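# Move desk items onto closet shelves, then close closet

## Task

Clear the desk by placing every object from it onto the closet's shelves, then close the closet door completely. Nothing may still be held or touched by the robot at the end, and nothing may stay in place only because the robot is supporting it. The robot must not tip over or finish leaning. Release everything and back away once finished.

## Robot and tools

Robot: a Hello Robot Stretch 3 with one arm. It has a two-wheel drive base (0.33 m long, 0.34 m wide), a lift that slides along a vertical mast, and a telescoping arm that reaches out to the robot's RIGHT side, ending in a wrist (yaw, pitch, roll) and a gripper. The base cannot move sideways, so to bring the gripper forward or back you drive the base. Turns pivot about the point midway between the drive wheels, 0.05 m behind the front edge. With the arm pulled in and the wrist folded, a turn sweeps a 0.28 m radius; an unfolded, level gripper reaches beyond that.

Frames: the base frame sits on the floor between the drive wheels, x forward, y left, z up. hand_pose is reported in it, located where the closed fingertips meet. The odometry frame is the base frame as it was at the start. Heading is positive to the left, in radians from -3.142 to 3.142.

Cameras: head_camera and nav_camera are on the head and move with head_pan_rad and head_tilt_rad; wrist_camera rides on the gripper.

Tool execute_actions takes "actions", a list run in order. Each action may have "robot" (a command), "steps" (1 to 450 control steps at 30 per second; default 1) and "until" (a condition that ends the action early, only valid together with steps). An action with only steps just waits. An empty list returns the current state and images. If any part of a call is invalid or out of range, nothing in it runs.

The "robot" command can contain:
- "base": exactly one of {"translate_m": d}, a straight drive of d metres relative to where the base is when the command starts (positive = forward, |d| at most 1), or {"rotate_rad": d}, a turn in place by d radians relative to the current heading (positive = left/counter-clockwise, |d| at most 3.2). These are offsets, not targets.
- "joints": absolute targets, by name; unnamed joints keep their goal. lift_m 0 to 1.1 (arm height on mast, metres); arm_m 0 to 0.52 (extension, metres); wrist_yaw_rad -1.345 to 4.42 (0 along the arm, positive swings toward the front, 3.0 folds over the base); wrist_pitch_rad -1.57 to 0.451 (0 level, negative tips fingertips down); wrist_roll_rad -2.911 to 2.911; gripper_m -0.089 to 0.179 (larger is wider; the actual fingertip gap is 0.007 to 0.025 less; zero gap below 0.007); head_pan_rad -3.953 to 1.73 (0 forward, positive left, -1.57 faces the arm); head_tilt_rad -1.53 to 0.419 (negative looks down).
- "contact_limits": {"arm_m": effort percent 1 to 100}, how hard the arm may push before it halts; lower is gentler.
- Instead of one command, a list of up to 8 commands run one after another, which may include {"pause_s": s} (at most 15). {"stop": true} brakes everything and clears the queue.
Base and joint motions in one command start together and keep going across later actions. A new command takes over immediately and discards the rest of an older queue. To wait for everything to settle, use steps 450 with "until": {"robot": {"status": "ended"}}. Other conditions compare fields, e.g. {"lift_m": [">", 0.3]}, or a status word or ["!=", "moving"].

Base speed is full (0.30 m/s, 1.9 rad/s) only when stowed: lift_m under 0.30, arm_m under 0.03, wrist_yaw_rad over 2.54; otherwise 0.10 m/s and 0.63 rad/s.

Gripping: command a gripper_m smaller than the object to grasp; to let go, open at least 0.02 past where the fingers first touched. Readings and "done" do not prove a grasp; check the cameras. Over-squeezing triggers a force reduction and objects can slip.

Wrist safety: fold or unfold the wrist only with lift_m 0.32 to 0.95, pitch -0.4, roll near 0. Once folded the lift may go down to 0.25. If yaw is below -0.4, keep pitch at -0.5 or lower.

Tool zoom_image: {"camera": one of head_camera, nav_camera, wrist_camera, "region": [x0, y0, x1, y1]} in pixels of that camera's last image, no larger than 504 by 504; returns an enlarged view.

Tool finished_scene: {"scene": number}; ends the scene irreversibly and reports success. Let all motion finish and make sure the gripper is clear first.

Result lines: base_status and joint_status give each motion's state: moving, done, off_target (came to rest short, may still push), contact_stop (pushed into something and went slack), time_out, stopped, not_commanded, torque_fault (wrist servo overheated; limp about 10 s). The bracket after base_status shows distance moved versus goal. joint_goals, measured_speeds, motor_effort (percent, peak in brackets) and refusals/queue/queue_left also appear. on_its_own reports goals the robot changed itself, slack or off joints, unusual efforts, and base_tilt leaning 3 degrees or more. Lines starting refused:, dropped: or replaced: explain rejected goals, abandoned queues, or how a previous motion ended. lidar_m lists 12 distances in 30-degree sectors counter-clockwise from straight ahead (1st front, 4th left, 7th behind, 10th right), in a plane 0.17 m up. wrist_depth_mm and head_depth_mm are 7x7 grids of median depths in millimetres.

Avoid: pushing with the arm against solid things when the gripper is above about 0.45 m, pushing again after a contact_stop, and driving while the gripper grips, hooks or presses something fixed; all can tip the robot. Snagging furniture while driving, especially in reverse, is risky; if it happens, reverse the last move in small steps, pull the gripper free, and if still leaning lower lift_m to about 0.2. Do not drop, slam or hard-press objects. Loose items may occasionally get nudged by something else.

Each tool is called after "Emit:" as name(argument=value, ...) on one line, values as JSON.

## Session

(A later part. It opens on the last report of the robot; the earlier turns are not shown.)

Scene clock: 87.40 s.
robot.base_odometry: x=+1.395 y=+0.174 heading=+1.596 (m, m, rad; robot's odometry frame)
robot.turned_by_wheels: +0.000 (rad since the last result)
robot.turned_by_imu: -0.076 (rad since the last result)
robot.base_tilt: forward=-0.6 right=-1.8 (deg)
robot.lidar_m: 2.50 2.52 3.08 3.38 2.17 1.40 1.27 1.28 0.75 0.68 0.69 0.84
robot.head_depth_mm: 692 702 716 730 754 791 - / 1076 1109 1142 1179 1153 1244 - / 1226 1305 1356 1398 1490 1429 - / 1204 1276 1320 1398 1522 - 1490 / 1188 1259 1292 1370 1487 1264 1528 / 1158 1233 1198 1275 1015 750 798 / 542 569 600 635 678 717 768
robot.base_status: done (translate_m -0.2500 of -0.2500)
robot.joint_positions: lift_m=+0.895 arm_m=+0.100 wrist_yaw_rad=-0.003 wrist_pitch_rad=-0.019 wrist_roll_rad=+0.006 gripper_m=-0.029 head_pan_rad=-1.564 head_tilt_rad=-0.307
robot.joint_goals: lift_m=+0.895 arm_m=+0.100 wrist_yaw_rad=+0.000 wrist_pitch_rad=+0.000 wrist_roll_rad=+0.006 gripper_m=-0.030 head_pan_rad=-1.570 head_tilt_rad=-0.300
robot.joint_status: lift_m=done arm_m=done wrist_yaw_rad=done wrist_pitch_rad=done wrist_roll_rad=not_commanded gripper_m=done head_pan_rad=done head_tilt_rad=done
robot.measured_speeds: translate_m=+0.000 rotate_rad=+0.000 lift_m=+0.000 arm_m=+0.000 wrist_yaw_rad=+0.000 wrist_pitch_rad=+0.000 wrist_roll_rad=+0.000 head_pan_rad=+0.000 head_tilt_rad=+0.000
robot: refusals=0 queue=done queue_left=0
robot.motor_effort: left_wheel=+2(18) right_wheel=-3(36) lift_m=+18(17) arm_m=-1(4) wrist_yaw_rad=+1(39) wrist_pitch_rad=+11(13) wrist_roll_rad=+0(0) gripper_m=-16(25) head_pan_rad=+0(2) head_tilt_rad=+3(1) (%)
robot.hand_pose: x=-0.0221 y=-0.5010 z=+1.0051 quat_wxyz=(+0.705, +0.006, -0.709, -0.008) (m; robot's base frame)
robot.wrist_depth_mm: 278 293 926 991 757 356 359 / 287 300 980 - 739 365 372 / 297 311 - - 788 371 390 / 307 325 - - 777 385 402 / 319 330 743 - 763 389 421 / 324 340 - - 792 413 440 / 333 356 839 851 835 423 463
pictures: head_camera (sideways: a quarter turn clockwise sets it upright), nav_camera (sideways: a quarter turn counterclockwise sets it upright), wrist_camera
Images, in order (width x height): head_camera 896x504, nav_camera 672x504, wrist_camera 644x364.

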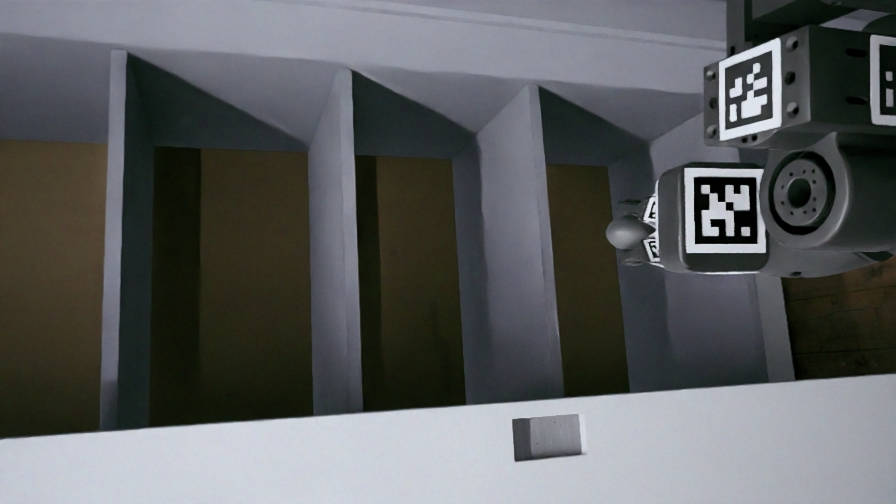

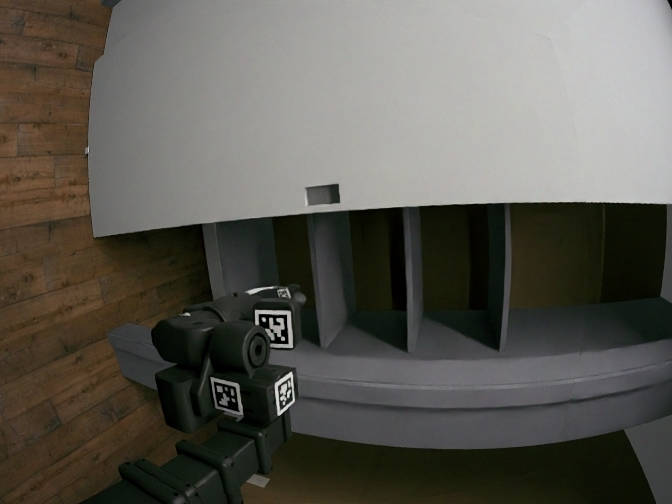

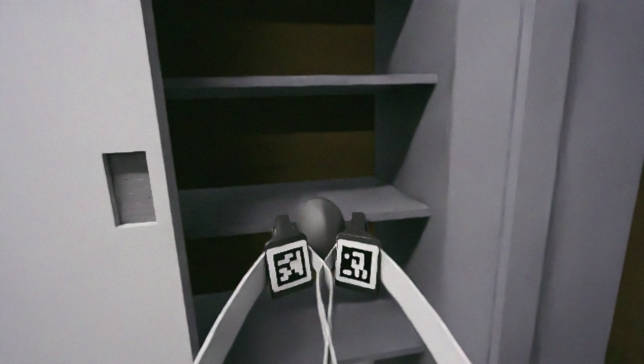

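Emit:
execute_actions(actions=[{"robot":[{"joints":{"arm_m":0,"wrist_pitch_rad":-0.4}},{"joints":{"wrist_yaw_rad":3.0}},{"joints":{"lift_m":0.25}},{"base":{"rotate_rad":1.65}},{"base":{"translate_m":1.0}},{"base":{"translate_m":1.0}},{"base":{"rotate_rad":1.571}},{"joints":{"lift_m":0.9,"head_tilt_rad":-0.6}}],"steps":450,"until":{"robot":{"status":"ended"}}},{"steps":400,"until":{"robot":{"status":"ended"}}}])

Scene clock: 122.93 s.
robot.base_odometry: x=-0.594 y=-0.034 heading=-1.467 (m, m, rad; robot's odometry frame)
robot.turned_by_wheels: +3.221 (rad since the last result)
robot.turned_by_imu: +3.246 (rad since the last result)
robot.base_tilt: forward=-0.5 right=-1.8 (deg)
robot.lidar_m: 1.42 1.44 1.90 2.67 2.73 2.48 2.34 2.11 1.46 0.95 1.40 1.41
robot.head_depth_mm: 1191 1311 1418 1663 1771 1465 1253 / 1177 1286 822 1632 1750 1457 1248 / 1172 1242 820 1100 1658 1428 1222 / 1165 1229 822 1588 1729 1428 1244 / 1146 1208 822 1575 1721 1447 1242 / 1139 1203 821 1559 1721 1471 1246 / 1134 1194 819 1544 1687 1464 1243
robot.base_status: done (rotate_rad +1.5708 of +1.5710)
robot.joint_positions: lift_m=+0.543 arm_m=+0.000 wrist_yaw_rad=+2.998 wrist_pitch_rad=-0.414 wrist_roll_rad=+0.006 gripper_m=-0.029 head_pan_rad=-1.564 head_tilt_rad=-0.592
robot.joint_goals: lift_m=+0.900 arm_m=+0.000 wrist_yaw_rad=+3.000 wrist_pitch_rad=-0.400 wrist_roll_rad=+0.006 gripper_m=-0.030 head_pan_rad=-1.570 head_tilt_rad=-0.600
robot.joint_status: lift_m=moving arm_m=done wrist_yaw_rad=done wrist_pitch_rad=done wrist_roll_rad=not_commanded gripper_m=done head_pan_rad=done head_tilt_rad=done
robot.measured_speeds: translate_m=+0.000 rotate_rad=+0.000 lift_m=+0.110 arm_m=+0.000 wrist_yaw_rad=+0.000 wrist_pitch_rad=+0.000 wrist_roll_rad=+0.000 head_pan_rad=+0.000 head_tilt_rad=+0.000
robot: refusals=0 queue=running queue_left=0
robot.motor_effort: left_wheel=-4(12) right_wheel=+3(12) lift_m=+38(45) arm_m=-2(0) wrist_yaw_rad=+0(1) wrist_pitch_rad=+8(11) wrist_roll_rad=+0(0) gripper_m=-16(16) head_pan_rad=-2(2) head_tilt_rad=-2(18) (%)
robot.hand_pose: x=+0.0109 y=+0.0773 z=+0.5564 quat_wxyz=(+0.195, +0.702, +0.095, +0.678) (m; robot's base frame)
robot.wrist_depth_mm: - - - - - - - / - - - - - - - / - - - - - - - / - - - - - - - / 986 906 957 - 963 923 902 / 794 772 - 735 794 795 762 / 673 672 699 682 672 678 673
pictures: head_camera (sideways: a quarter turn clockwise sets it upright), nav_camera (sideways: a quarter turn counterclockwise sets it upright), wrist_camera
Images, in order (width x height): head_camera 896x504, nav_camera 672x504, wrist_camera 644x364.

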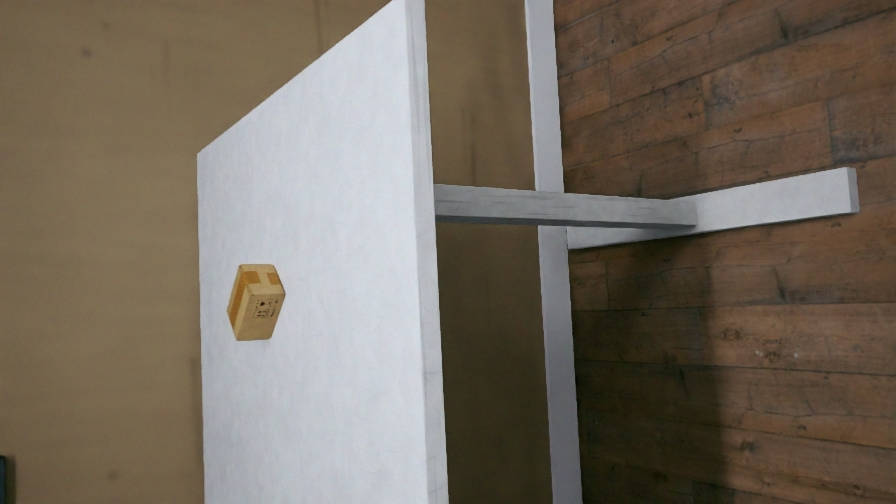

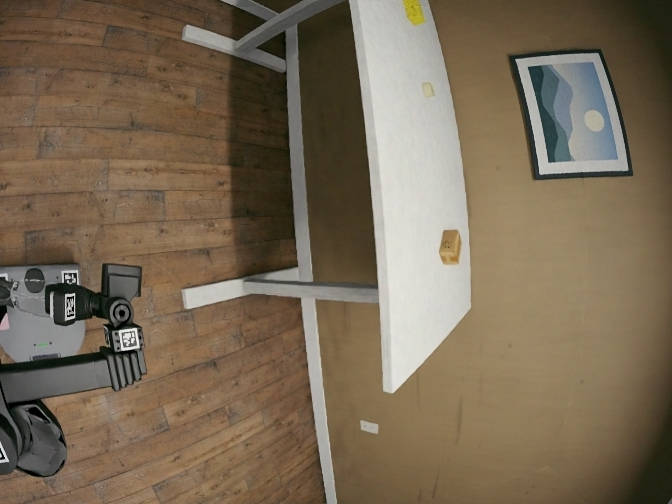

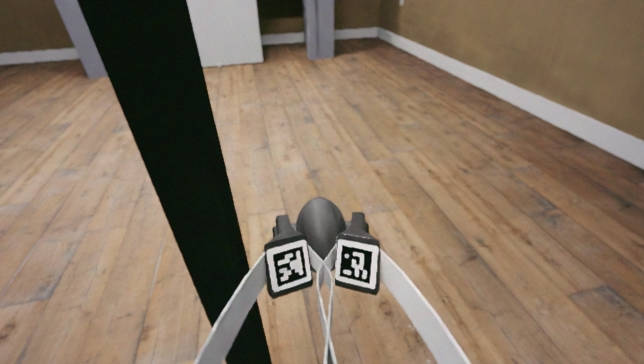

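Emit:
execute_actions(actions=[{"robot":[{"base":{"rotate_rad":-1.571}},{"base":{"translate_m":0.14}},{"base":{"rotate_rad":1.571}},{"joints":{"lift_m":0.95}},{"joints":{"wrist_yaw_rad":1.57}},{"joints":{"lift_m":1.05,"gripper_m":0.16}},{"joints":{"wrist_yaw_rad":0,"wrist_pitch_rad":-0.3}}],"steps":450,"until":{"robot":{"status":"ended"}}},{"steps":300,"until":{"robot":{"status":"ended"}}}])

Scene clock: 150.17 s.
robot.base_odometry: x=-0.733 y=-0.049 heading=-1.467 (m, m, rad; robot's odometry frame)
robot.turned_by_wheels: +0.000 (rad since the last result)
robot.turned_by_imu: +0.004 (rad since the last result)
robot.base_tilt: forward=-0.6 right=-1.8 (deg)
robot.lidar_m: 1.42 1.46 1.91 2.82 2.87 2.48 2.33 1.90 1.31 0.81 1.26 1.33
robot.head_depth_mm: 1061 1156 - - - - 1213 / 1053 1144 - - - - 1191 / 1045 1135 - - - - 1175 / 1042 1113 - 624 1640 1460 1245 / 1028 1114 782 611 1620 1460 1230 / 1020 1113 819 577 1598 1462 1244 / 1014 1098 820 599 1578 1454 1243
robot.base_status: done (rotate_rad +1.5708 of +1.5710)
robot.joint_positions: lift_m=+1.050 arm_m=+0.000 wrist_yaw_rad=+0.003 wrist_pitch_rad=-0.320 wrist_roll_rad=+0.006 gripper_m=+0.160 head_pan_rad=-1.564 head_tilt_rad=-0.592
robot.joint_goals: lift_m=+1.050 arm_m=+0.000 wrist_yaw_rad=+0.000 wrist_pitch_rad=-0.300 wrist_roll_rad=+0.006 gripper_m=+0.160 head_pan_rad=-1.570 head_tilt_rad=-0.600
robot.joint_status: lift_m=done arm_m=done wrist_yaw_rad=done wrist_pitch_rad=done wrist_roll_rad=not_commanded gripper_m=done head_pan_rad=done head_tilt_rad=done
robot.measured_speeds: translate_m=+0.000 rotate_rad=+0.000 lift_m=+0.000 arm_m=+0.000 wrist_yaw_rad=+0.000 wrist_pitch_rad=+0.000 wrist_roll_rad=+0.000 head_pan_rad=+0.000 head_tilt_rad=+0.000
robot: refusals=0 queue=done queue_left=0
robot.motor_effort: left_wheel=-5(9) right_wheel=+4(7) lift_m=+42(46) arm_m=-2(1) wrist_yaw_rad=-3(4) wrist_pitch_rad=+12(12) wrist_roll_rad=+0(0) gripper_m=+1(98) head_pan_rad=-1(3) head_tilt_rad=-3(3) (%)
robot.hand_pose: x=-0.0208 y=-0.3810 z=+1.0848 quat_wxyz=(+0.696, +0.114, -0.700, -0.112) (m; robot's base frame)
robot.wrist_depth_mm: 795 850 896 874 878 917 964 / 846 896 919 909 947 - - / 739 712 664 624 817 - - / 510 505 490 484 481 - - / 386 404 384 382 375 - - / 326 - 313 308 313 - - / - - - - - - -
pictures: head_camera (sideways: a quarter turn clockwise sets it upright), nav_camera (sideways: a quarter turn counterclockwise sets it upright), wrist_camera
Images, in order (width x height): head_camera 896x504, nav_camera 672x504, wrist_camera 644x364.

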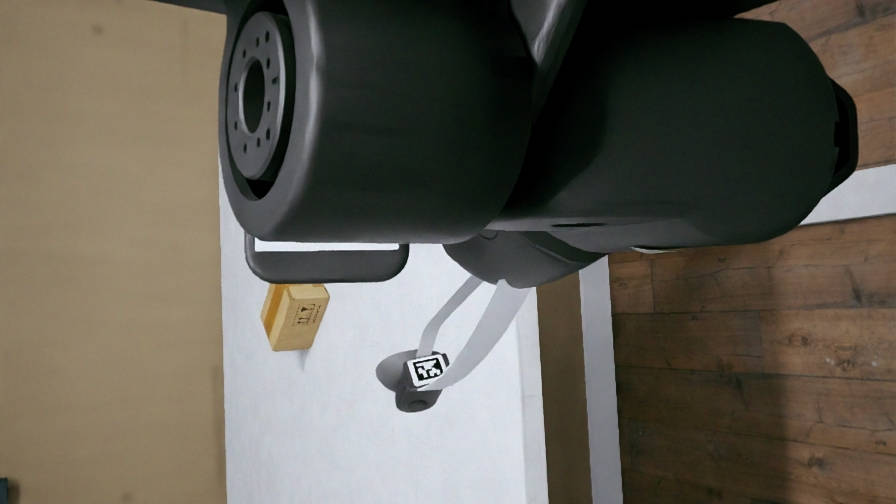

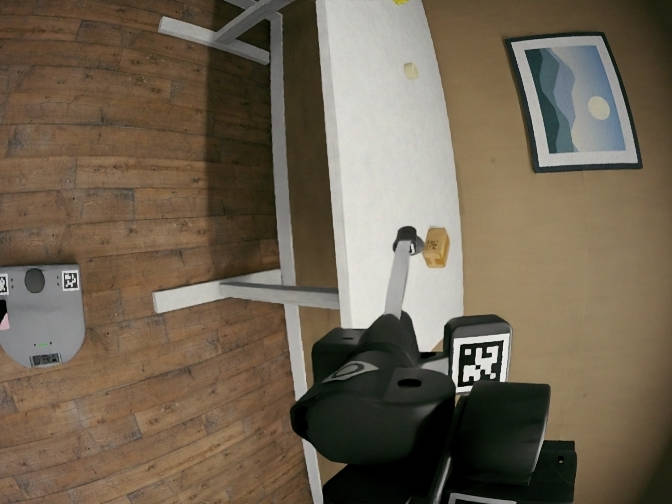

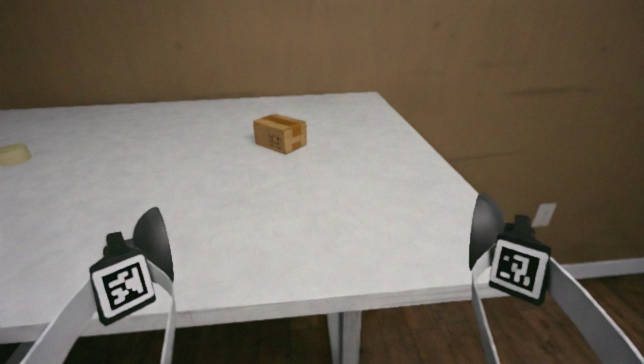

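Emit:
execute_actions(actions=[{"robot":{"base":{"translate_m":0.08},"joints":{"arm_m":0.25}},"steps":200,"until":{"robot":{"status":"ended"}}}])

Scene clock: 157.27 s.
robot.base_odometry: x=-0.725 y=-0.128 heading=-1.467 (m, m, rad; robot's odometry frame)
robot.turned_by_wheels: +0.000 (rad since the last result)
robot.turned_by_imu: +0.001 (rad since the last result)
robot.base_tilt: forward=-0.6 right=-1.7 (deg)
robot.lidar_m: 1.34 1.37 1.81 2.82 2.88 2.55 2.41 1.88 1.31 0.82 1.26 1.27
robot.head_depth_mm: 1019 1173 818 600 1671 1467 1241 / - - 779 598 1616 1453 1246 / 1011 - 742 598 1588 1329 1240 / 1019 1118 740 600 1623 1461 1245 / 1029 1120 799 598 1623 1456 1259 / 1017 1103 822 599 1599 1464 1243 / 1010 1099 817 598 1572 1456 1242
robot.base_status: done (translate_m +0.0800 of +0.0800)
robot.joint_positions: lift_m=+1.050 arm_m=+0.250 wrist_yaw_rad=+0.002 wrist_pitch_rad=-0.319 wrist_roll_rad=+0.006 gripper_m=+0.160 head_pan_rad=-1.564 head_tilt_rad=-0.592
robot.joint_goals: lift_m=+1.050 arm_m=+0.250 wrist_yaw_rad=+0.000 wrist_pitch_rad=-0.300 wrist_roll_rad=+0.006 gripper_m=+0.160 head_pan_rad=-1.570 head_tilt_rad=-0.600
robot.joint_status: lift_m=done arm_m=done wrist_yaw_rad=done wrist_pitch_rad=done wrist_roll_rad=not_commanded gripper_m=done head_pan_rad=done head_tilt_rad=done
robot.measured_speeds: translate_m=+0.000 rotate_rad=+0.000 lift_m=+0.000 arm_m=+0.000 wrist_yaw_rad=+0.000 wrist_pitch_rad=+0.000 wrist_roll_rad=+0.000 head_pan_rad=+0.000 head_tilt_rad=+0.000
robot: refusals=0 queue=done queue_left=0
robot.motor_effort: left_wheel=-4(6) right_wheel=+4(9) lift_m=+42(42) arm_m=+4(6) wrist_yaw_rad=-2(3) wrist_pitch_rad=+11(12) wrist_roll_rad=+0(1) gripper_m=+0(1) head_pan_rad=-2(1) head_tilt_rad=-2(2) (%)
robot.hand_pose: x=-0.0211 y=-0.6304 z=+1.0849 quat_wxyz=(+0.696, +0.113, -0.700, -0.112) (m; robot's base frame)
robot.wrist_depth_mm: 606 609 641 672 669 673 699 / 645 660 704 693 707 738 770 / 679 693 688 692 659 789 830 / 505 500 498 390 484 540 932 / 385 405 381 362 370 394 - / 324 - 308 310 305 292 309 / 267 264 263 260 258 256 254
pictures: head_camera (sideways: a quarter turn clockwise sets it upright), nav_camera (sideways: a quarter turn counterclockwise sets it upright), wrist_camera
Images, in order (width x height): head_camera 896x504, nav_camera 672x504, wrist_camera 644x364.

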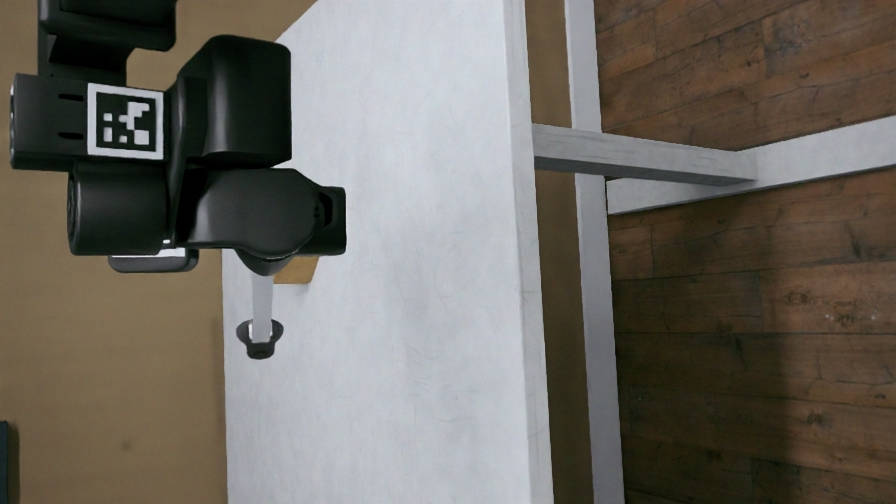

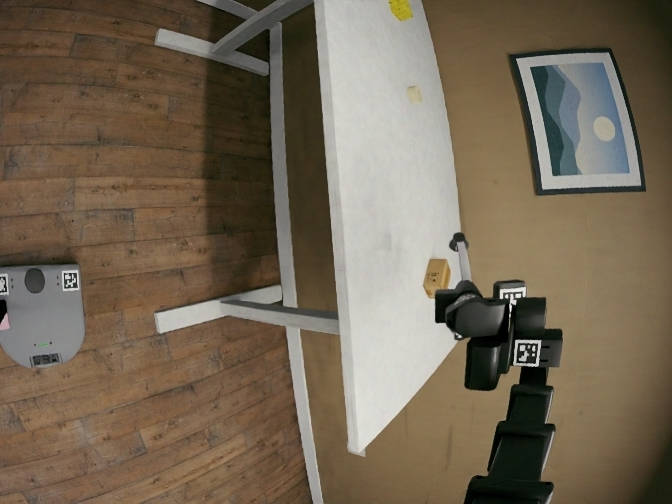

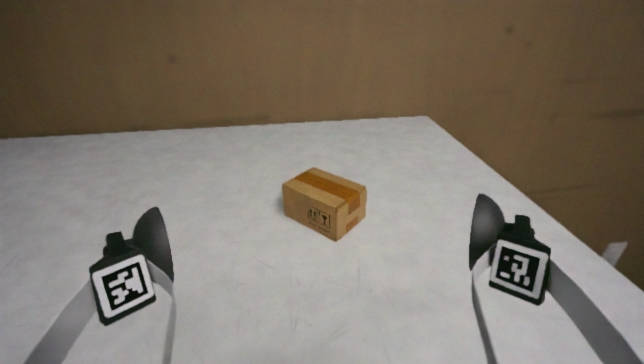

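Emit:
execute_actions(actions=[{"robot":[{"joints":{"lift_m":0.95}},{"joints":{"arm_m":0.41}}],"steps":200,"until":{"robot":{"status":"ended"}}}])

Scene clock: 171.33 s.
robot.base_odometry: x=-0.725 y=-0.128 heading=-1.467 (m, m, rad; robot's odometry frame)
robot.turned_by_wheels: +0.000 (rad since the last result)
robot.turned_by_imu: +0.001 (rad since the last result)
robot.base_tilt: forward=-0.6 right=-1.7 (deg)
robot.lidar_m: 1.34 1.38 1.82 2.82 2.88 2.55 2.41 1.89 1.30 0.82 1.26 1.27
robot.head_depth_mm: 1051 1159 - 576 1665 1466 1246 / 1055 1125 742 599 1616 1455 1242 / 1042 1113 741 600 1579 1333 1237 / 1034 1110 759 598 1613 1467 1246 / 1024 1110 823 599 1613 1456 1245 / 1021 1101 819 598 1594 1456 1243 / 1011 1093 820 599 1595 1446 1246
robot.base_status: done (translate_m +0.0800 of +0.0800)
robot.joint_positions: lift_m=+0.950 arm_m=+0.410 wrist_yaw_rad=+0.002 wrist_pitch_rad=-0.319 wrist_roll_rad=+0.006 gripper_m=+0.160 head_pan_rad=-1.564 head_tilt_rad=-0.592
robot.joint_goals: lift_m=+0.950 arm_m=+0.410 wrist_yaw_rad=+0.000 wrist_pitch_rad=-0.300 wrist_roll_rad=+0.006 gripper_m=+0.160 head_pan_rad=-1.570 head_tilt_rad=-0.600
robot.joint_status: lift_m=done arm_m=done wrist_yaw_rad=done wrist_pitch_rad=done wrist_roll_rad=not_commanded gripper_m=done head_pan_rad=done head_tilt_rad=done
robot.measured_speeds: translate_m=+0.000 rotate_rad=+0.000 lift_m=+0.000 arm_m=+0.000 wrist_yaw_rad=+0.000 wrist_pitch_rad=+0.000 wrist_roll_rad=+0.000 head_pan_rad=+0.000 head_tilt_rad=+0.000
robot: refusals=0 queue=done queue_left=0
robot.motor_effort: left_wheel=-4(4) right_wheel=+4(4) lift_m=+17(42) arm_m=+4(4) wrist_yaw_rad=-1(2) wrist_pitch_rad=+11(11) wrist_roll_rad=-1(0) gripper_m=+1(0) head_pan_rad=-2(1) head_tilt_rad=-3(3) (%)
robot.hand_pose: x=-0.0211 y=-0.7904 z=+0.9860 quat_wxyz=(+0.696, +0.113, -0.700, -0.112) (m; robot's base frame)
robot.wrist_depth_mm: 476 489 492 506 516 539 546 / 510 524 541 542 557 568 595 / 435 423 412 397 395 394 650 / 299 297 279 189 271 280 278 / 230 237 217 171 204 228 217 / 194 - 184 176 182 174 179 / - 157 156 155 153 152 151
pictures: head_camera (sideways: a quarter turn clockwise sets it upright), nav_camera (sideways: a quarter turn counterclockwise sets it upright), wrist_camera
Images, in order (width x height): head_camera 896x504, nav_camera 672x504, wrist_camera 644x364.

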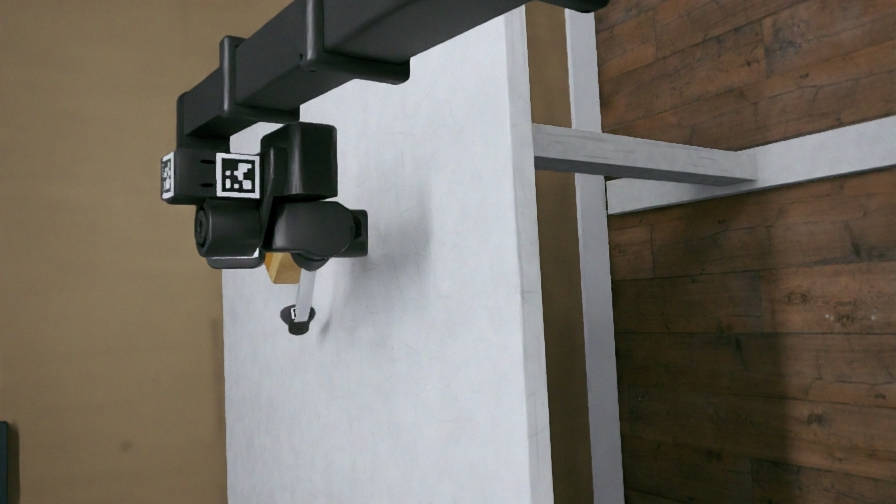

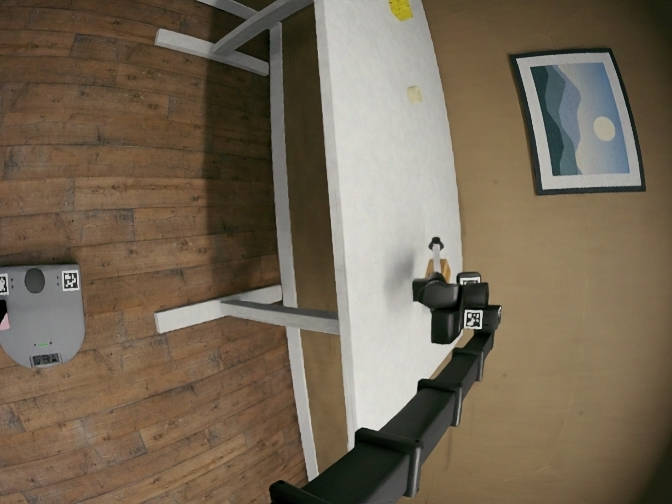

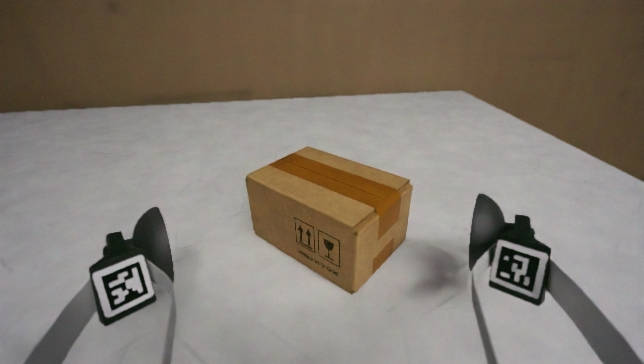

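Emit:
execute_actions(actions=[{"robot":[{"joints":{"arm_m":0.45}},{"joints":{"gripper_m":0.04}},{"pause_s":1},{"joints":{"lift_m":1.0}}],"steps":300,"until":{"robot":{"status":"ended"}}}])

Scene clock: 178.53 s.
robot.base_odometry: x=-0.725 y=-0.128 heading=-1.467 (m, m, rad; robot's odometry frame)
robot.turned_by_wheels: +0.000 (rad since the last result)
robot.turned_by_imu: +0.001 (rad since the last result)
robot.base_tilt: forward=-0.6 right=-1.7 (deg)
robot.lidar_m: 1.34 1.37 1.82 2.82 2.88 2.56 2.41 1.89 1.30 0.82 1.26 1.27
robot.head_depth_mm: 1053 - 742 598 1665 1455 1243 / 1036 1116 820 598 1613 1464 1253 / 1020 - 819 600 1575 1323 1235 / 1027 1106 779 598 1631 1464 1247 / 1027 1113 820 599 1610 1453 1246 / 1020 1105 820 598 1589 1454 1249 / 1017 1103 818 597 1560 1459 1233
robot.base_status: done (translate_m +0.0800 of +0.0800)
robot.joint_positions: lift_m=+0.999 arm_m=+0.450 wrist_yaw_rad=+0.000 wrist_pitch_rad=-0.323 wrist_roll_rad=+0.006 gripper_m=+0.041 head_pan_rad=-1.564 head_tilt_rad=-0.592
robot.joint_goals: lift_m=+1.000 arm_m=+0.450 wrist_yaw_rad=+0.000 wrist_pitch_rad=-0.300 wrist_roll_rad=+0.006 gripper_m=+0.040 head_pan_rad=-1.570 head_tilt_rad=-0.600
robot.joint_status: lift_m=done arm_m=done wrist_yaw_rad=done wrist_pitch_rad=done wrist_roll_rad=not_commanded gripper_m=done head_pan_rad=done head_tilt_rad=done
robot.measured_speeds: translate_m=+0.000 rotate_rad=+0.000 lift_m=+0.000 arm_m=+0.000 wrist_yaw_rad=+0.000 wrist_pitch_rad=+0.000 wrist_roll_rad=+0.000 head_pan_rad=+0.000 head_tilt_rad=+0.000
robot: refusals=0 queue=done queue_left=0
robot.motor_effort: left_wheel=-3(5) right_wheel=+3(4) lift_m=+43(46) arm_m=+3(2) wrist_yaw_rad=-1(2) wrist_pitch_rad=+13(14) wrist_roll_rad=-1(0) gripper_m=-14(100) head_pan_rad=-2(1) head_tilt_rad=-3(3) (%)
robot.hand_pose: x=-0.0215 y=-0.8300 z=+1.0340 quat_wxyz=(+0.696, +0.114, -0.700, -0.114) (m; robot's base frame)
robot.wrist_depth_mm: 443 445 470 483 481 490 511 / 473 479 497 509 517 545 559 / 503 504 528 530 525 567 610 / 401 395 365 193 377 368 658 / 308 304 298 154 286 292 287 / 249 249 226 167 234 238 234 / 209 209 207 205 204 205 201
pictures: head_camera (sideways: a quarter turn clockwise sets it upright), nav_camera (sideways: a quarter turn counterclockwise sets it upright), wrist_camera
Images, in order (width x height): head_camera 896x504, nav_camera 672x504, wrist_camera 644x364.

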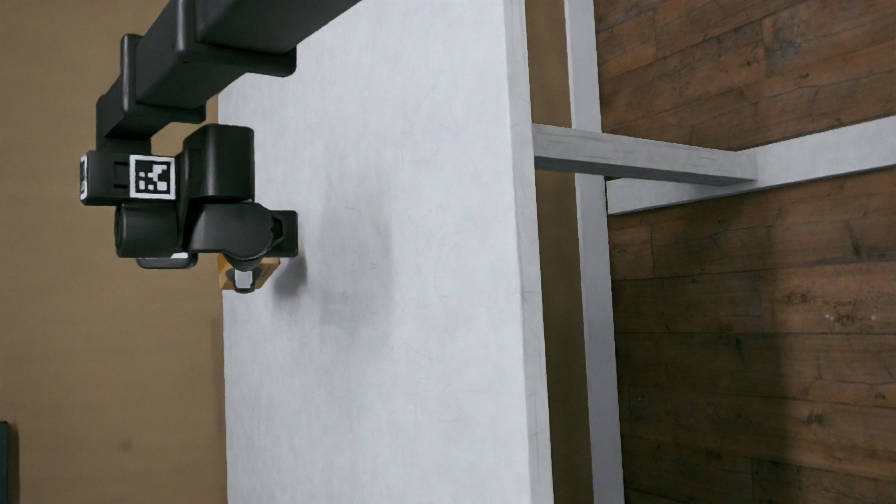

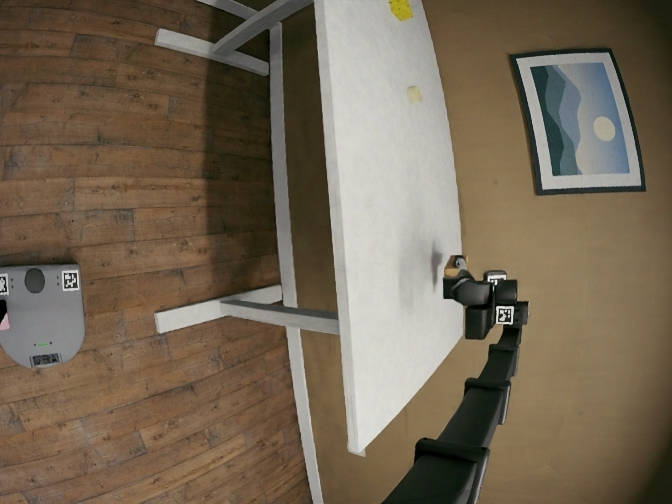

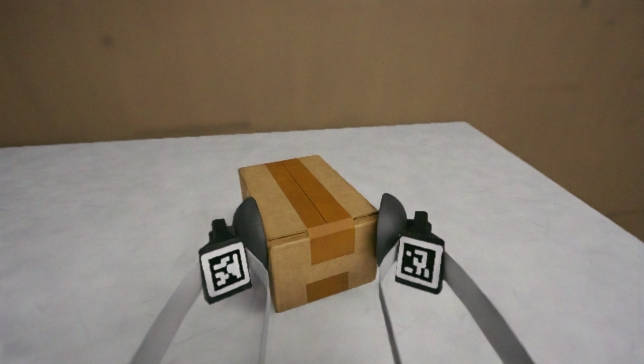

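Emit:
execute_actions(actions=[{"robot":[{"joints":{"arm_m":0,"gripper_m":0.035}},{"base":{"translate_m":-0.08}},{"base":{"rotate_rad":1.55}},{"base":{"translate_m":1.0}},{"base":{"translate_m":1.0}},{"base":{"translate_m":0.14}},{"base":{"rotate_rad":1.56},"joints":{"head_tilt_rad":-0.3,"wrist_pitch_rad":-0.1}}],"steps":450,"until":{"robot":{"status":"ended"}}},{"steps":450,"until":{"robot":{"status":"ended"}}},{"steps":450,"until":{"robot":{"status":"ended"}}}])

Scene clock: 222.67 s.
robot.base_odometry: x=+1.400 y=+0.129 heading=+1.643 (m, m, rad; robot's odometry frame)
robot.turned_by_wheels: +3.110 (rad since the last result)
robot.turned_by_imu: +3.139 (rad since the last result)
robot.base_tilt: forward=-0.6 right=-1.7 (deg)
robot.lidar_m: 2.50 2.55 3.29 2.96 1.92 1.35 1.27 1.29 0.75 0.68 0.69 0.90
robot.head_depth_mm: 1065 1074 1097 1114 1115 - - / 1208 1278 1320 1360 1343 - - / 1200 1278 1319 1394 1115 - - / 1181 1262 1301 1371 442 - - / 1164 1248 1168 1368 715 960 1425 / 553 583 615 652 699 741 792 / 547 577 609 647 689 733 786
robot.base_status: done (rotate_rad +1.5598 of +1.5600)
robot.joint_positions: lift_m=+0.999 arm_m=+0.000 wrist_yaw_rad=+0.000 wrist_pitch_rad=-0.132 wrist_roll_rad=+0.006 gripper_m=+0.036 head_pan_rad=-1.564 head_tilt_rad=-0.310
robot.joint_goals: lift_m=+1.000 arm_m=+0.000 wrist_yaw_rad=+0.000 wrist_pitch_rad=-0.100 wrist_roll_rad=+0.006 gripper_m=+0.035 head_pan_rad=-1.570 head_tilt_rad=-0.300
robot.joint_status: lift_m=done arm_m=done wrist_yaw_rad=done wrist_pitch_rad=done wrist_roll_rad=not_commanded gripper_m=done head_pan_rad=done head_tilt_rad=done
robot.measured_speeds: translate_m=+0.000 rotate_rad=+0.000 lift_m=+0.000 arm_m=+0.000 wrist_yaw_rad=+0.000 wrist_pitch_rad=+0.000 wrist_roll_rad=+0.000 head_pan_rad=+0.000 head_tilt_rad=+0.000
robot: refusals=0 queue=done queue_left=0
robot.motor_effort: left_wheel=-3(9) right_wheel=+4(7) lift_m=+43(43) arm_m=-2(2) wrist_yaw_rad=-1(1) wrist_pitch_rad=+19(20) wrist_roll_rad=+0(0) gripper_m=-16(48) head_pan_rad=-2(1) head_tilt_rad=+4(21) (%)
robot.hand_pose: x=-0.0214 y=-0.3962 z=+1.0807 quat_wxyz=(+0.704, +0.047, -0.707, -0.047) (m; robot's base frame)
robot.wrist_depth_mm: 364 368 384 - - 462 400 / 377 387 405 - 918 459 424 / 393 404 420 - - 465 458 / 417 429 430 192 885 475 482 / 442 451 456 156 840 513 518 / 468 477 502 167 991 528 567 / 501 505 525 - - 586 -
pictures: head_camera (sideways: a quarter turn clockwise sets it upright), nav_camera (sideways: a quarter turn counterclockwise sets it upright), wrist_camera
Images, in order (width x height): head_camera 896x504, nav_camera 672x504, wrist_camera 644x364.

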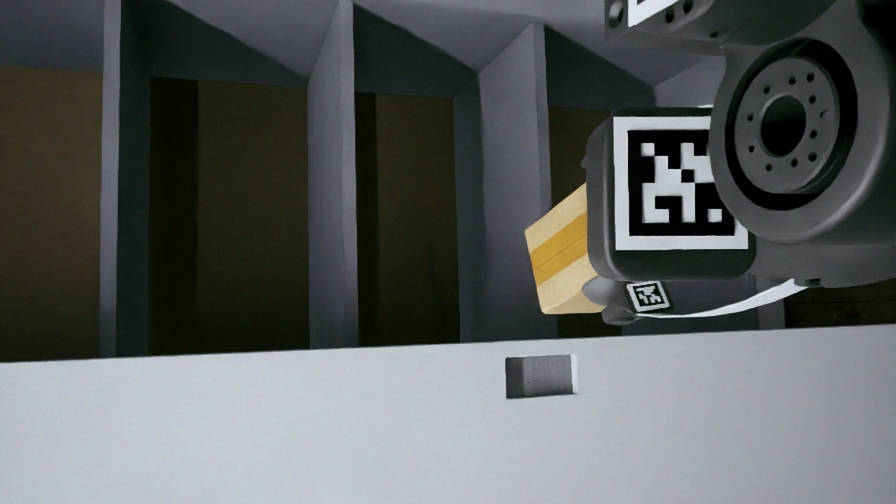

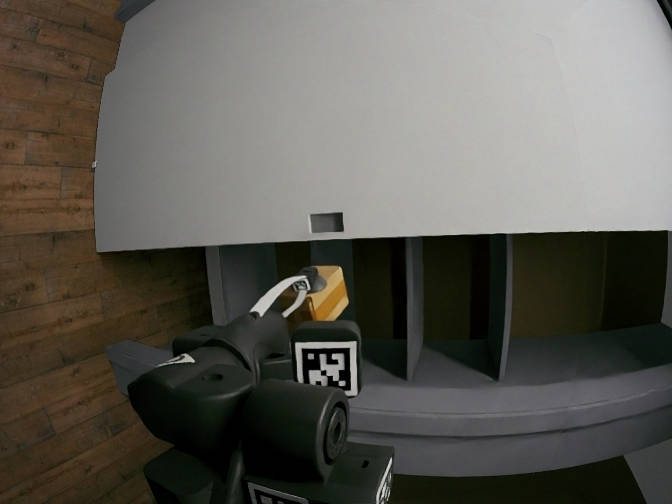

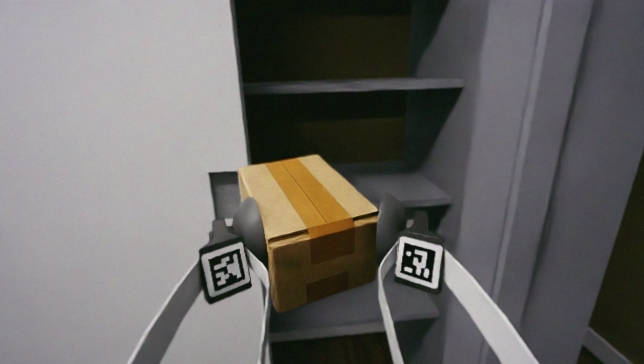

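Emit:
execute_actions(actions=[{"robot":[{"base":{"translate_m":-0.05}},{"joints":{"arm_m":0.38}}],"steps":300,"until":{"robot":{"status":"ended"}}}])

Scene clock: 232.03 s.
robot.base_odometry: x=+1.403 y=+0.079 heading=+1.643 (m, m, rad; robot's odometry frame)
robot.turned_by_wheels: +0.000 (rad since the last result)
robot.turned_by_imu: +0.001 (rad since the last result)
robot.base_tilt: forward=-0.6 right=-1.7 (deg)
robot.lidar_m: 2.55 2.60 3.37 3.36 1.87 1.30 1.22 1.24 0.72 0.69 0.70 0.90
robot.head_depth_mm: 948 971 864 - 772 780 831 / 1187 1266 1166 1252 1280 1246 1401 / 1205 1283 1335 - 1514 1312 1522 / 1199 1268 1311 1186 1504 1297 1536 / 1170 1252 1298 1366 1485 1311 1524 / 1150 1226 980 673 712 752 807 / 551 580 614 649 695 737 790
robot.base_status: done (translate_m -0.0500 of -0.0500)
robot.joint_positions: lift_m=+0.999 arm_m=+0.380 wrist_yaw_rad=+0.000 wrist_pitch_rad=-0.130 wrist_roll_rad=+0.006 gripper_m=+0.036 head_pan_rad=-1.564 head_tilt_rad=-0.310
robot.joint_goals: lift_m=+1.000 arm_m=+0.380 wrist_yaw_rad=+0.000 wrist_pitch_rad=-0.100 wrist_roll_rad=+0.006 gripper_m=+0.035 head_pan_rad=-1.570 head_tilt_rad=-0.300
robot.joint_status: lift_m=done arm_m=done wrist_yaw_rad=done wrist_pitch_rad=done wrist_roll_rad=not_commanded gripper_m=done head_pan_rad=done head_tilt_rad=done
robot.measured_speeds: translate_m=+0.000 rotate_rad=+0.000 lift_m=+0.000 arm_m=+0.000 wrist_yaw_rad=+0.000 wrist_pitch_rad=+0.000 wrist_roll_rad=+0.000 head_pan_rad=+0.000 head_tilt_rad=+0.000
robot: refusals=0 queue=done queue_left=0
robot.motor_effort: left_wheel=-3(9) right_wheel=+3(5) lift_m=+43(43) arm_m=+3(1) wrist_yaw_rad=-1(1) wrist_pitch_rad=+18(19) wrist_roll_rad=-1(0) gripper_m=-16(16) head_pan_rad=-1(1) head_tilt_rad=+3(3) (%)
robot.hand_pose: x=-0.0214 y=-0.7756 z=+1.0810 quat_wxyz=(+0.704, +0.046, -0.707, -0.046) (m; robot's base frame)
robot.wrist_depth_mm: 637 656 681 699 694 483 334 / 655 684 700 712 703 428 333 / 698 734 743 760 757 491 338 / 766 775 768 191 805 489 348 / 696 676 684 156 629 498 349 / 515 507 459 165 466 483 357 / 444 816 835 809 817 479 359
pictures: head_camera (sideways: a quarter turn clockwise sets it upright), nav_camera (sideways: a quarter turn counterclockwise sets it upright), wrist_camera
Images, in order (width x height): head_camera 896x504, nav_camera 672x504, wrist_camera 644x364.

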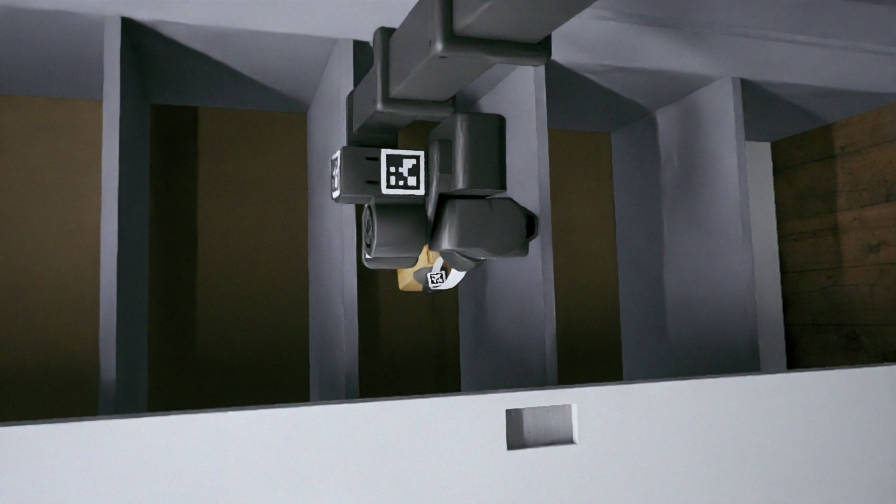

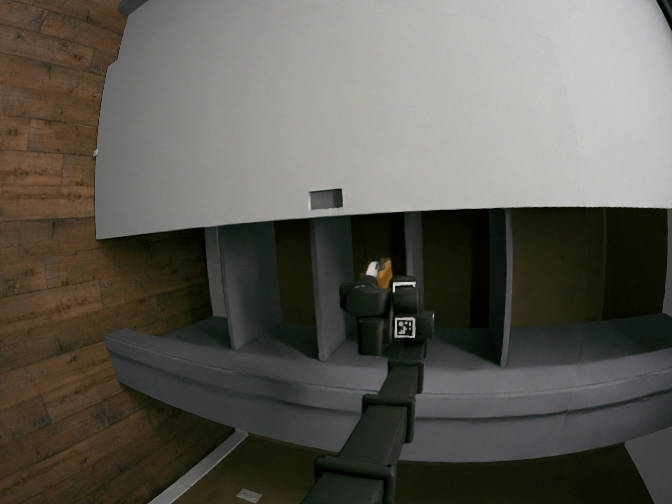

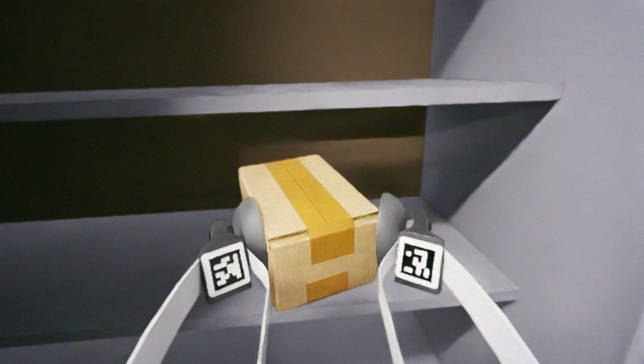

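Emit:
execute_actions(actions=[{"robot":[{"joints":{"arm_m":0}},{"base":{"rotate_rad":-1.56}},{"base":{"translate_m":0.25}},{"base":{"rotate_rad":1.56}},{"joints":{"lift_m":0.83}},{"joints":{"arm_m":0.4}}],"steps":450,"until":{"robot":{"status":"ended"}}},{"steps":300,"until":{"robot":{"status":"ended"}}}])

Scene clock: 260.50 s.
robot.base_odometry: x=+1.652 y=+0.100 heading=+1.643 (m, m, rad; robot's odometry frame)
robot.turned_by_wheels: +0.000 (rad since the last result)
robot.turned_by_imu: +0.005 (rad since the last result)
robot.base_tilt: forward=-0.5 right=-1.7 (deg)
robot.lidar_m: 1.26 2.62 3.39 3.22 1.86 1.28 1.20 0.65 0.50 1.16 0.44 0.57
robot.head_depth_mm: 834 933 892 952 897 930 - / 873 1047 1091 1173 1051 1167 1021 / 876 1047 1078 1180 - 1200 1021 / 871 1036 1066 1166 880 1189 1000 / 872 1024 1056 1149 946 1208 995 / 872 1012 1051 1138 942 1213 993 / 872 999 986 429 428 459 485
robot.base_status: done (rotate_rad +1.5598 of +1.5600)
robot.joint_positions: lift_m=+0.830 arm_m=+0.400 wrist_yaw_rad=+0.000 wrist_pitch_rad=-0.130 wrist_roll_rad=+0.006 gripper_m=+0.036 head_pan_rad=-1.564 head_tilt_rad=-0.309
robot.joint_goals: lift_m=+0.830 arm_m=+0.400 wrist_yaw_rad=+0.000 wrist_pitch_rad=-0.100 wrist_roll_rad=+0.006 gripper_m=+0.035 head_pan_rad=-1.570 head_tilt_rad=-0.300
robot.joint_status: lift_m=done arm_m=done wrist_yaw_rad=done wrist_pitch_rad=done wrist_roll_rad=not_commanded gripper_m=done head_pan_rad=done head_tilt_rad=done
robot.measured_speeds: translate_m=+0.000 rotate_rad=+0.000 lift_m=+0.000 arm_m=+0.000 wrist_yaw_rad=+0.000 wrist_pitch_rad=+0.000 wrist_roll_rad=+0.000 head_pan_rad=+0.000 head_tilt_rad=+0.000
robot: refusals=0 queue=done queue_left=0
robot.motor_effort: left_wheel=-3(10) right_wheel=+3(8) lift_m=+18(38) arm_m=+3(2) wrist_yaw_rad=-1(1) wrist_pitch_rad=+18(18) wrist_roll_rad=+0(0) gripper_m=-16(17) head_pan_rad=-2(0) head_tilt_rad=+3(4) (%)
robot.hand_pose: x=-0.0214 y=-0.7956 z=+0.9120 quat_wxyz=(+0.704, +0.046, -0.707, -0.046) (m; robot's base frame)
robot.wrist_depth_mm: 424 434 449 460 471 458 317 / 446 452 467 489 490 460 323 / 471 483 499 515 525 458 322 / 483 493 447 193 458 422 323 / 337 329 327 156 302 308 303 / 250 251 222 165 228 237 231 / 200 198 197 195 189 189 187
pictures: head_camera (sideways: a quarter turn clockwise sets it upright), nav_camera (sideways: a quarter turn counterclockwise sets it upright), wrist_camera
Images, in order (width x height): head_camera 896x504, nav_camera 672x504, wrist_camera 644x364.

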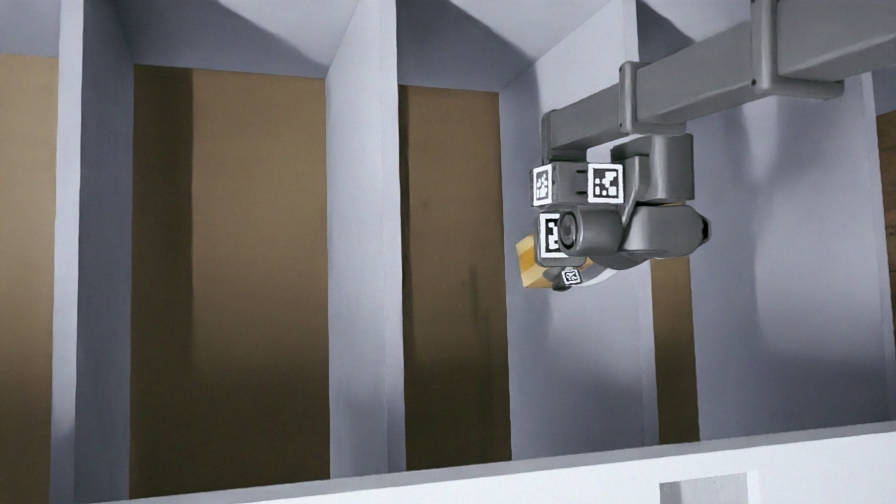

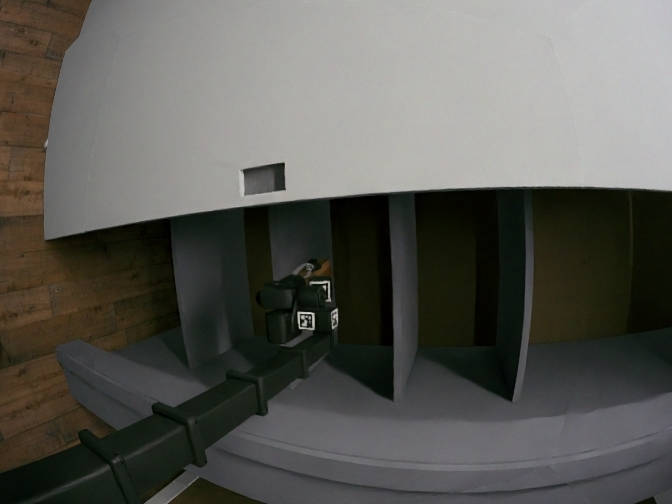

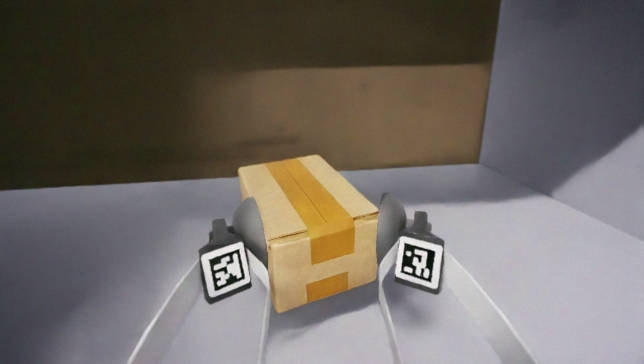

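Emit:
execute_actions(actions=[{"robot":[{"joints":{"arm_m":0.44,"lift_m":0.78}},{"joints":{"gripper_m":0.13}},{"joints":{"arm_m":0.25}}],"steps":300,"until":{"robot":{"status":"ended"}}}])

Scene clock: 268.83 s.
robot.base_odometry: x=+1.652 y=+0.100 heading=+1.643 (m, m, rad; robot's odometry frame)
robot.turned_by_wheels: +0.000 (rad since the last result)
robot.turned_by_imu: +0.001 (rad since the last result)
robot.base_tilt: forward=-0.6 right=-1.7 (deg)
robot.lidar_m: 1.27 2.62 3.39 3.63 1.86 1.28 1.20 0.65 0.50 1.15 0.45 0.57
robot.head_depth_mm: 830 930 891 948 903 980 935 / 869 1046 1084 1177 947 1255 - / 873 1045 1076 1170 941 1317 - / 873 1038 1072 1162 888 1281 980 / 872 1032 1057 1152 938 1205 995 / 873 1019 1047 1138 948 1215 993 / 872 1000 855 430 428 459 485
robot.base_status: done (rotate_rad +1.5598 of +1.5600)
robot.joint_positions: lift_m=+0.781 arm_m=+0.250 wrist_yaw_rad=+0.000 wrist_pitch_rad=-0.115 wrist_roll_rad=+0.006 gripper_m=+0.130 head_pan_rad=-1.564 head_tilt_rad=-0.309
robot.joint_goals: lift_m=+0.780 arm_m=+0.250 wrist_yaw_rad=+0.000 wrist_pitch_rad=-0.100 wrist_roll_rad=+0.006 gripper_m=+0.130 head_pan_rad=-1.570 head_tilt_rad=-0.300
robot.joint_status: lift_m=done arm_m=done wrist_yaw_rad=done wrist_pitch_rad=done wrist_roll_rad=not_commanded gripper_m=done head_pan_rad=done head_tilt_rad=done
robot.measured_speeds: translate_m=+0.000 rotate_rad=+0.000 lift_m=+0.000 arm_m=+0.000 wrist_yaw_rad=+0.000 wrist_pitch_rad=+0.000 wrist_roll_rad=+0.000 head_pan_rad=+0.000 head_tilt_rad=+0.000
robot: refusals=0 queue=done queue_left=0
robot.motor_effort: left_wheel=-3(4) right_wheel=+3(3) lift_m=+17(14) arm_m=-2(1) wrist_yaw_rad=-1(0) wrist_pitch_rad=+8(18) wrist_roll_rad=+0(0) gripper_m=+1(100) head_pan_rad=-1(1) head_tilt_rad=+3(3) (%)
robot.hand_pose: x=-0.0214 y=-0.6471 z=+0.8658 quat_wxyz=(+0.704, +0.041, -0.708, -0.041) (m; robot's base frame)
robot.wrist_depth_mm: 567 559 588 587 609 461 326 / 575 580 612 622 635 469 335 / 597 600 624 556 650 455 334 / 378 362 352 332 335 323 310 / 260 272 271 710 733 426 346 / 705 706 743 756 735 514 344 / 631 620 636 609 610 515 334
pictures: head_camera (sideways: a quarter turn clockwise sets it upright), nav_camera (sideways: a quarter turn counterclockwise sets it upright), wrist_camera
Images, in order (width x height): head_camera 896x504, nav_camera 672x504, wrist_camera 644x364.

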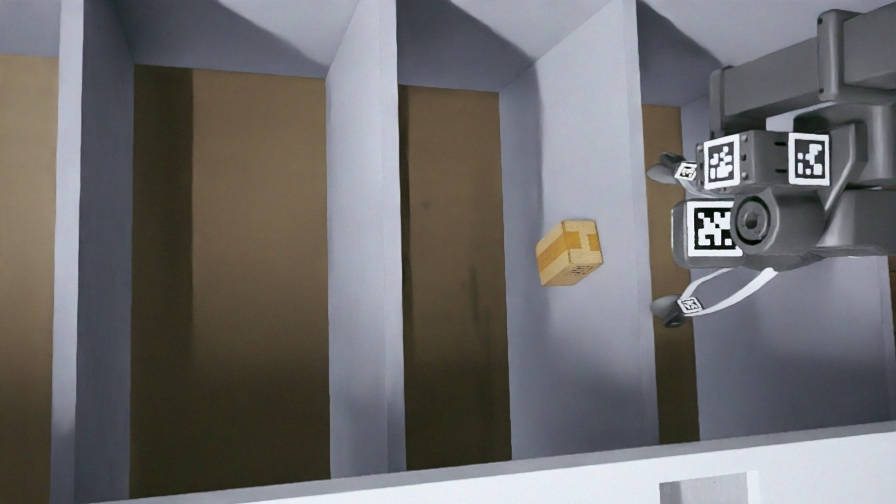

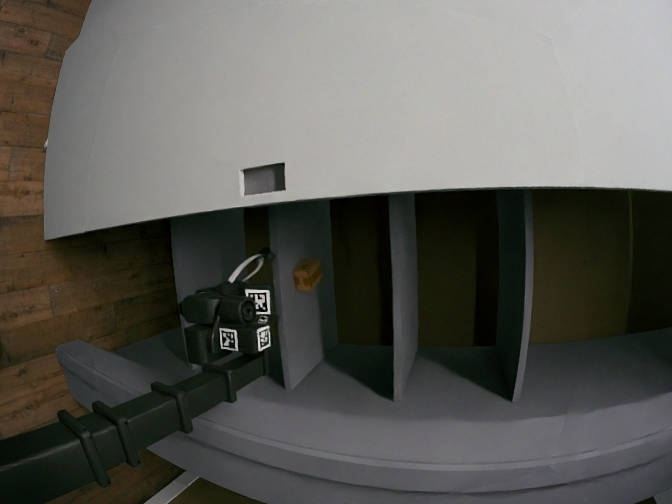

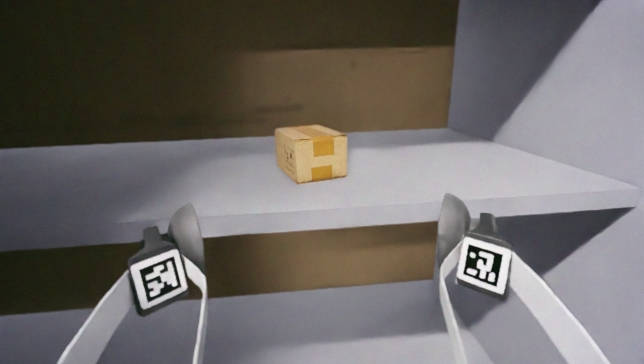

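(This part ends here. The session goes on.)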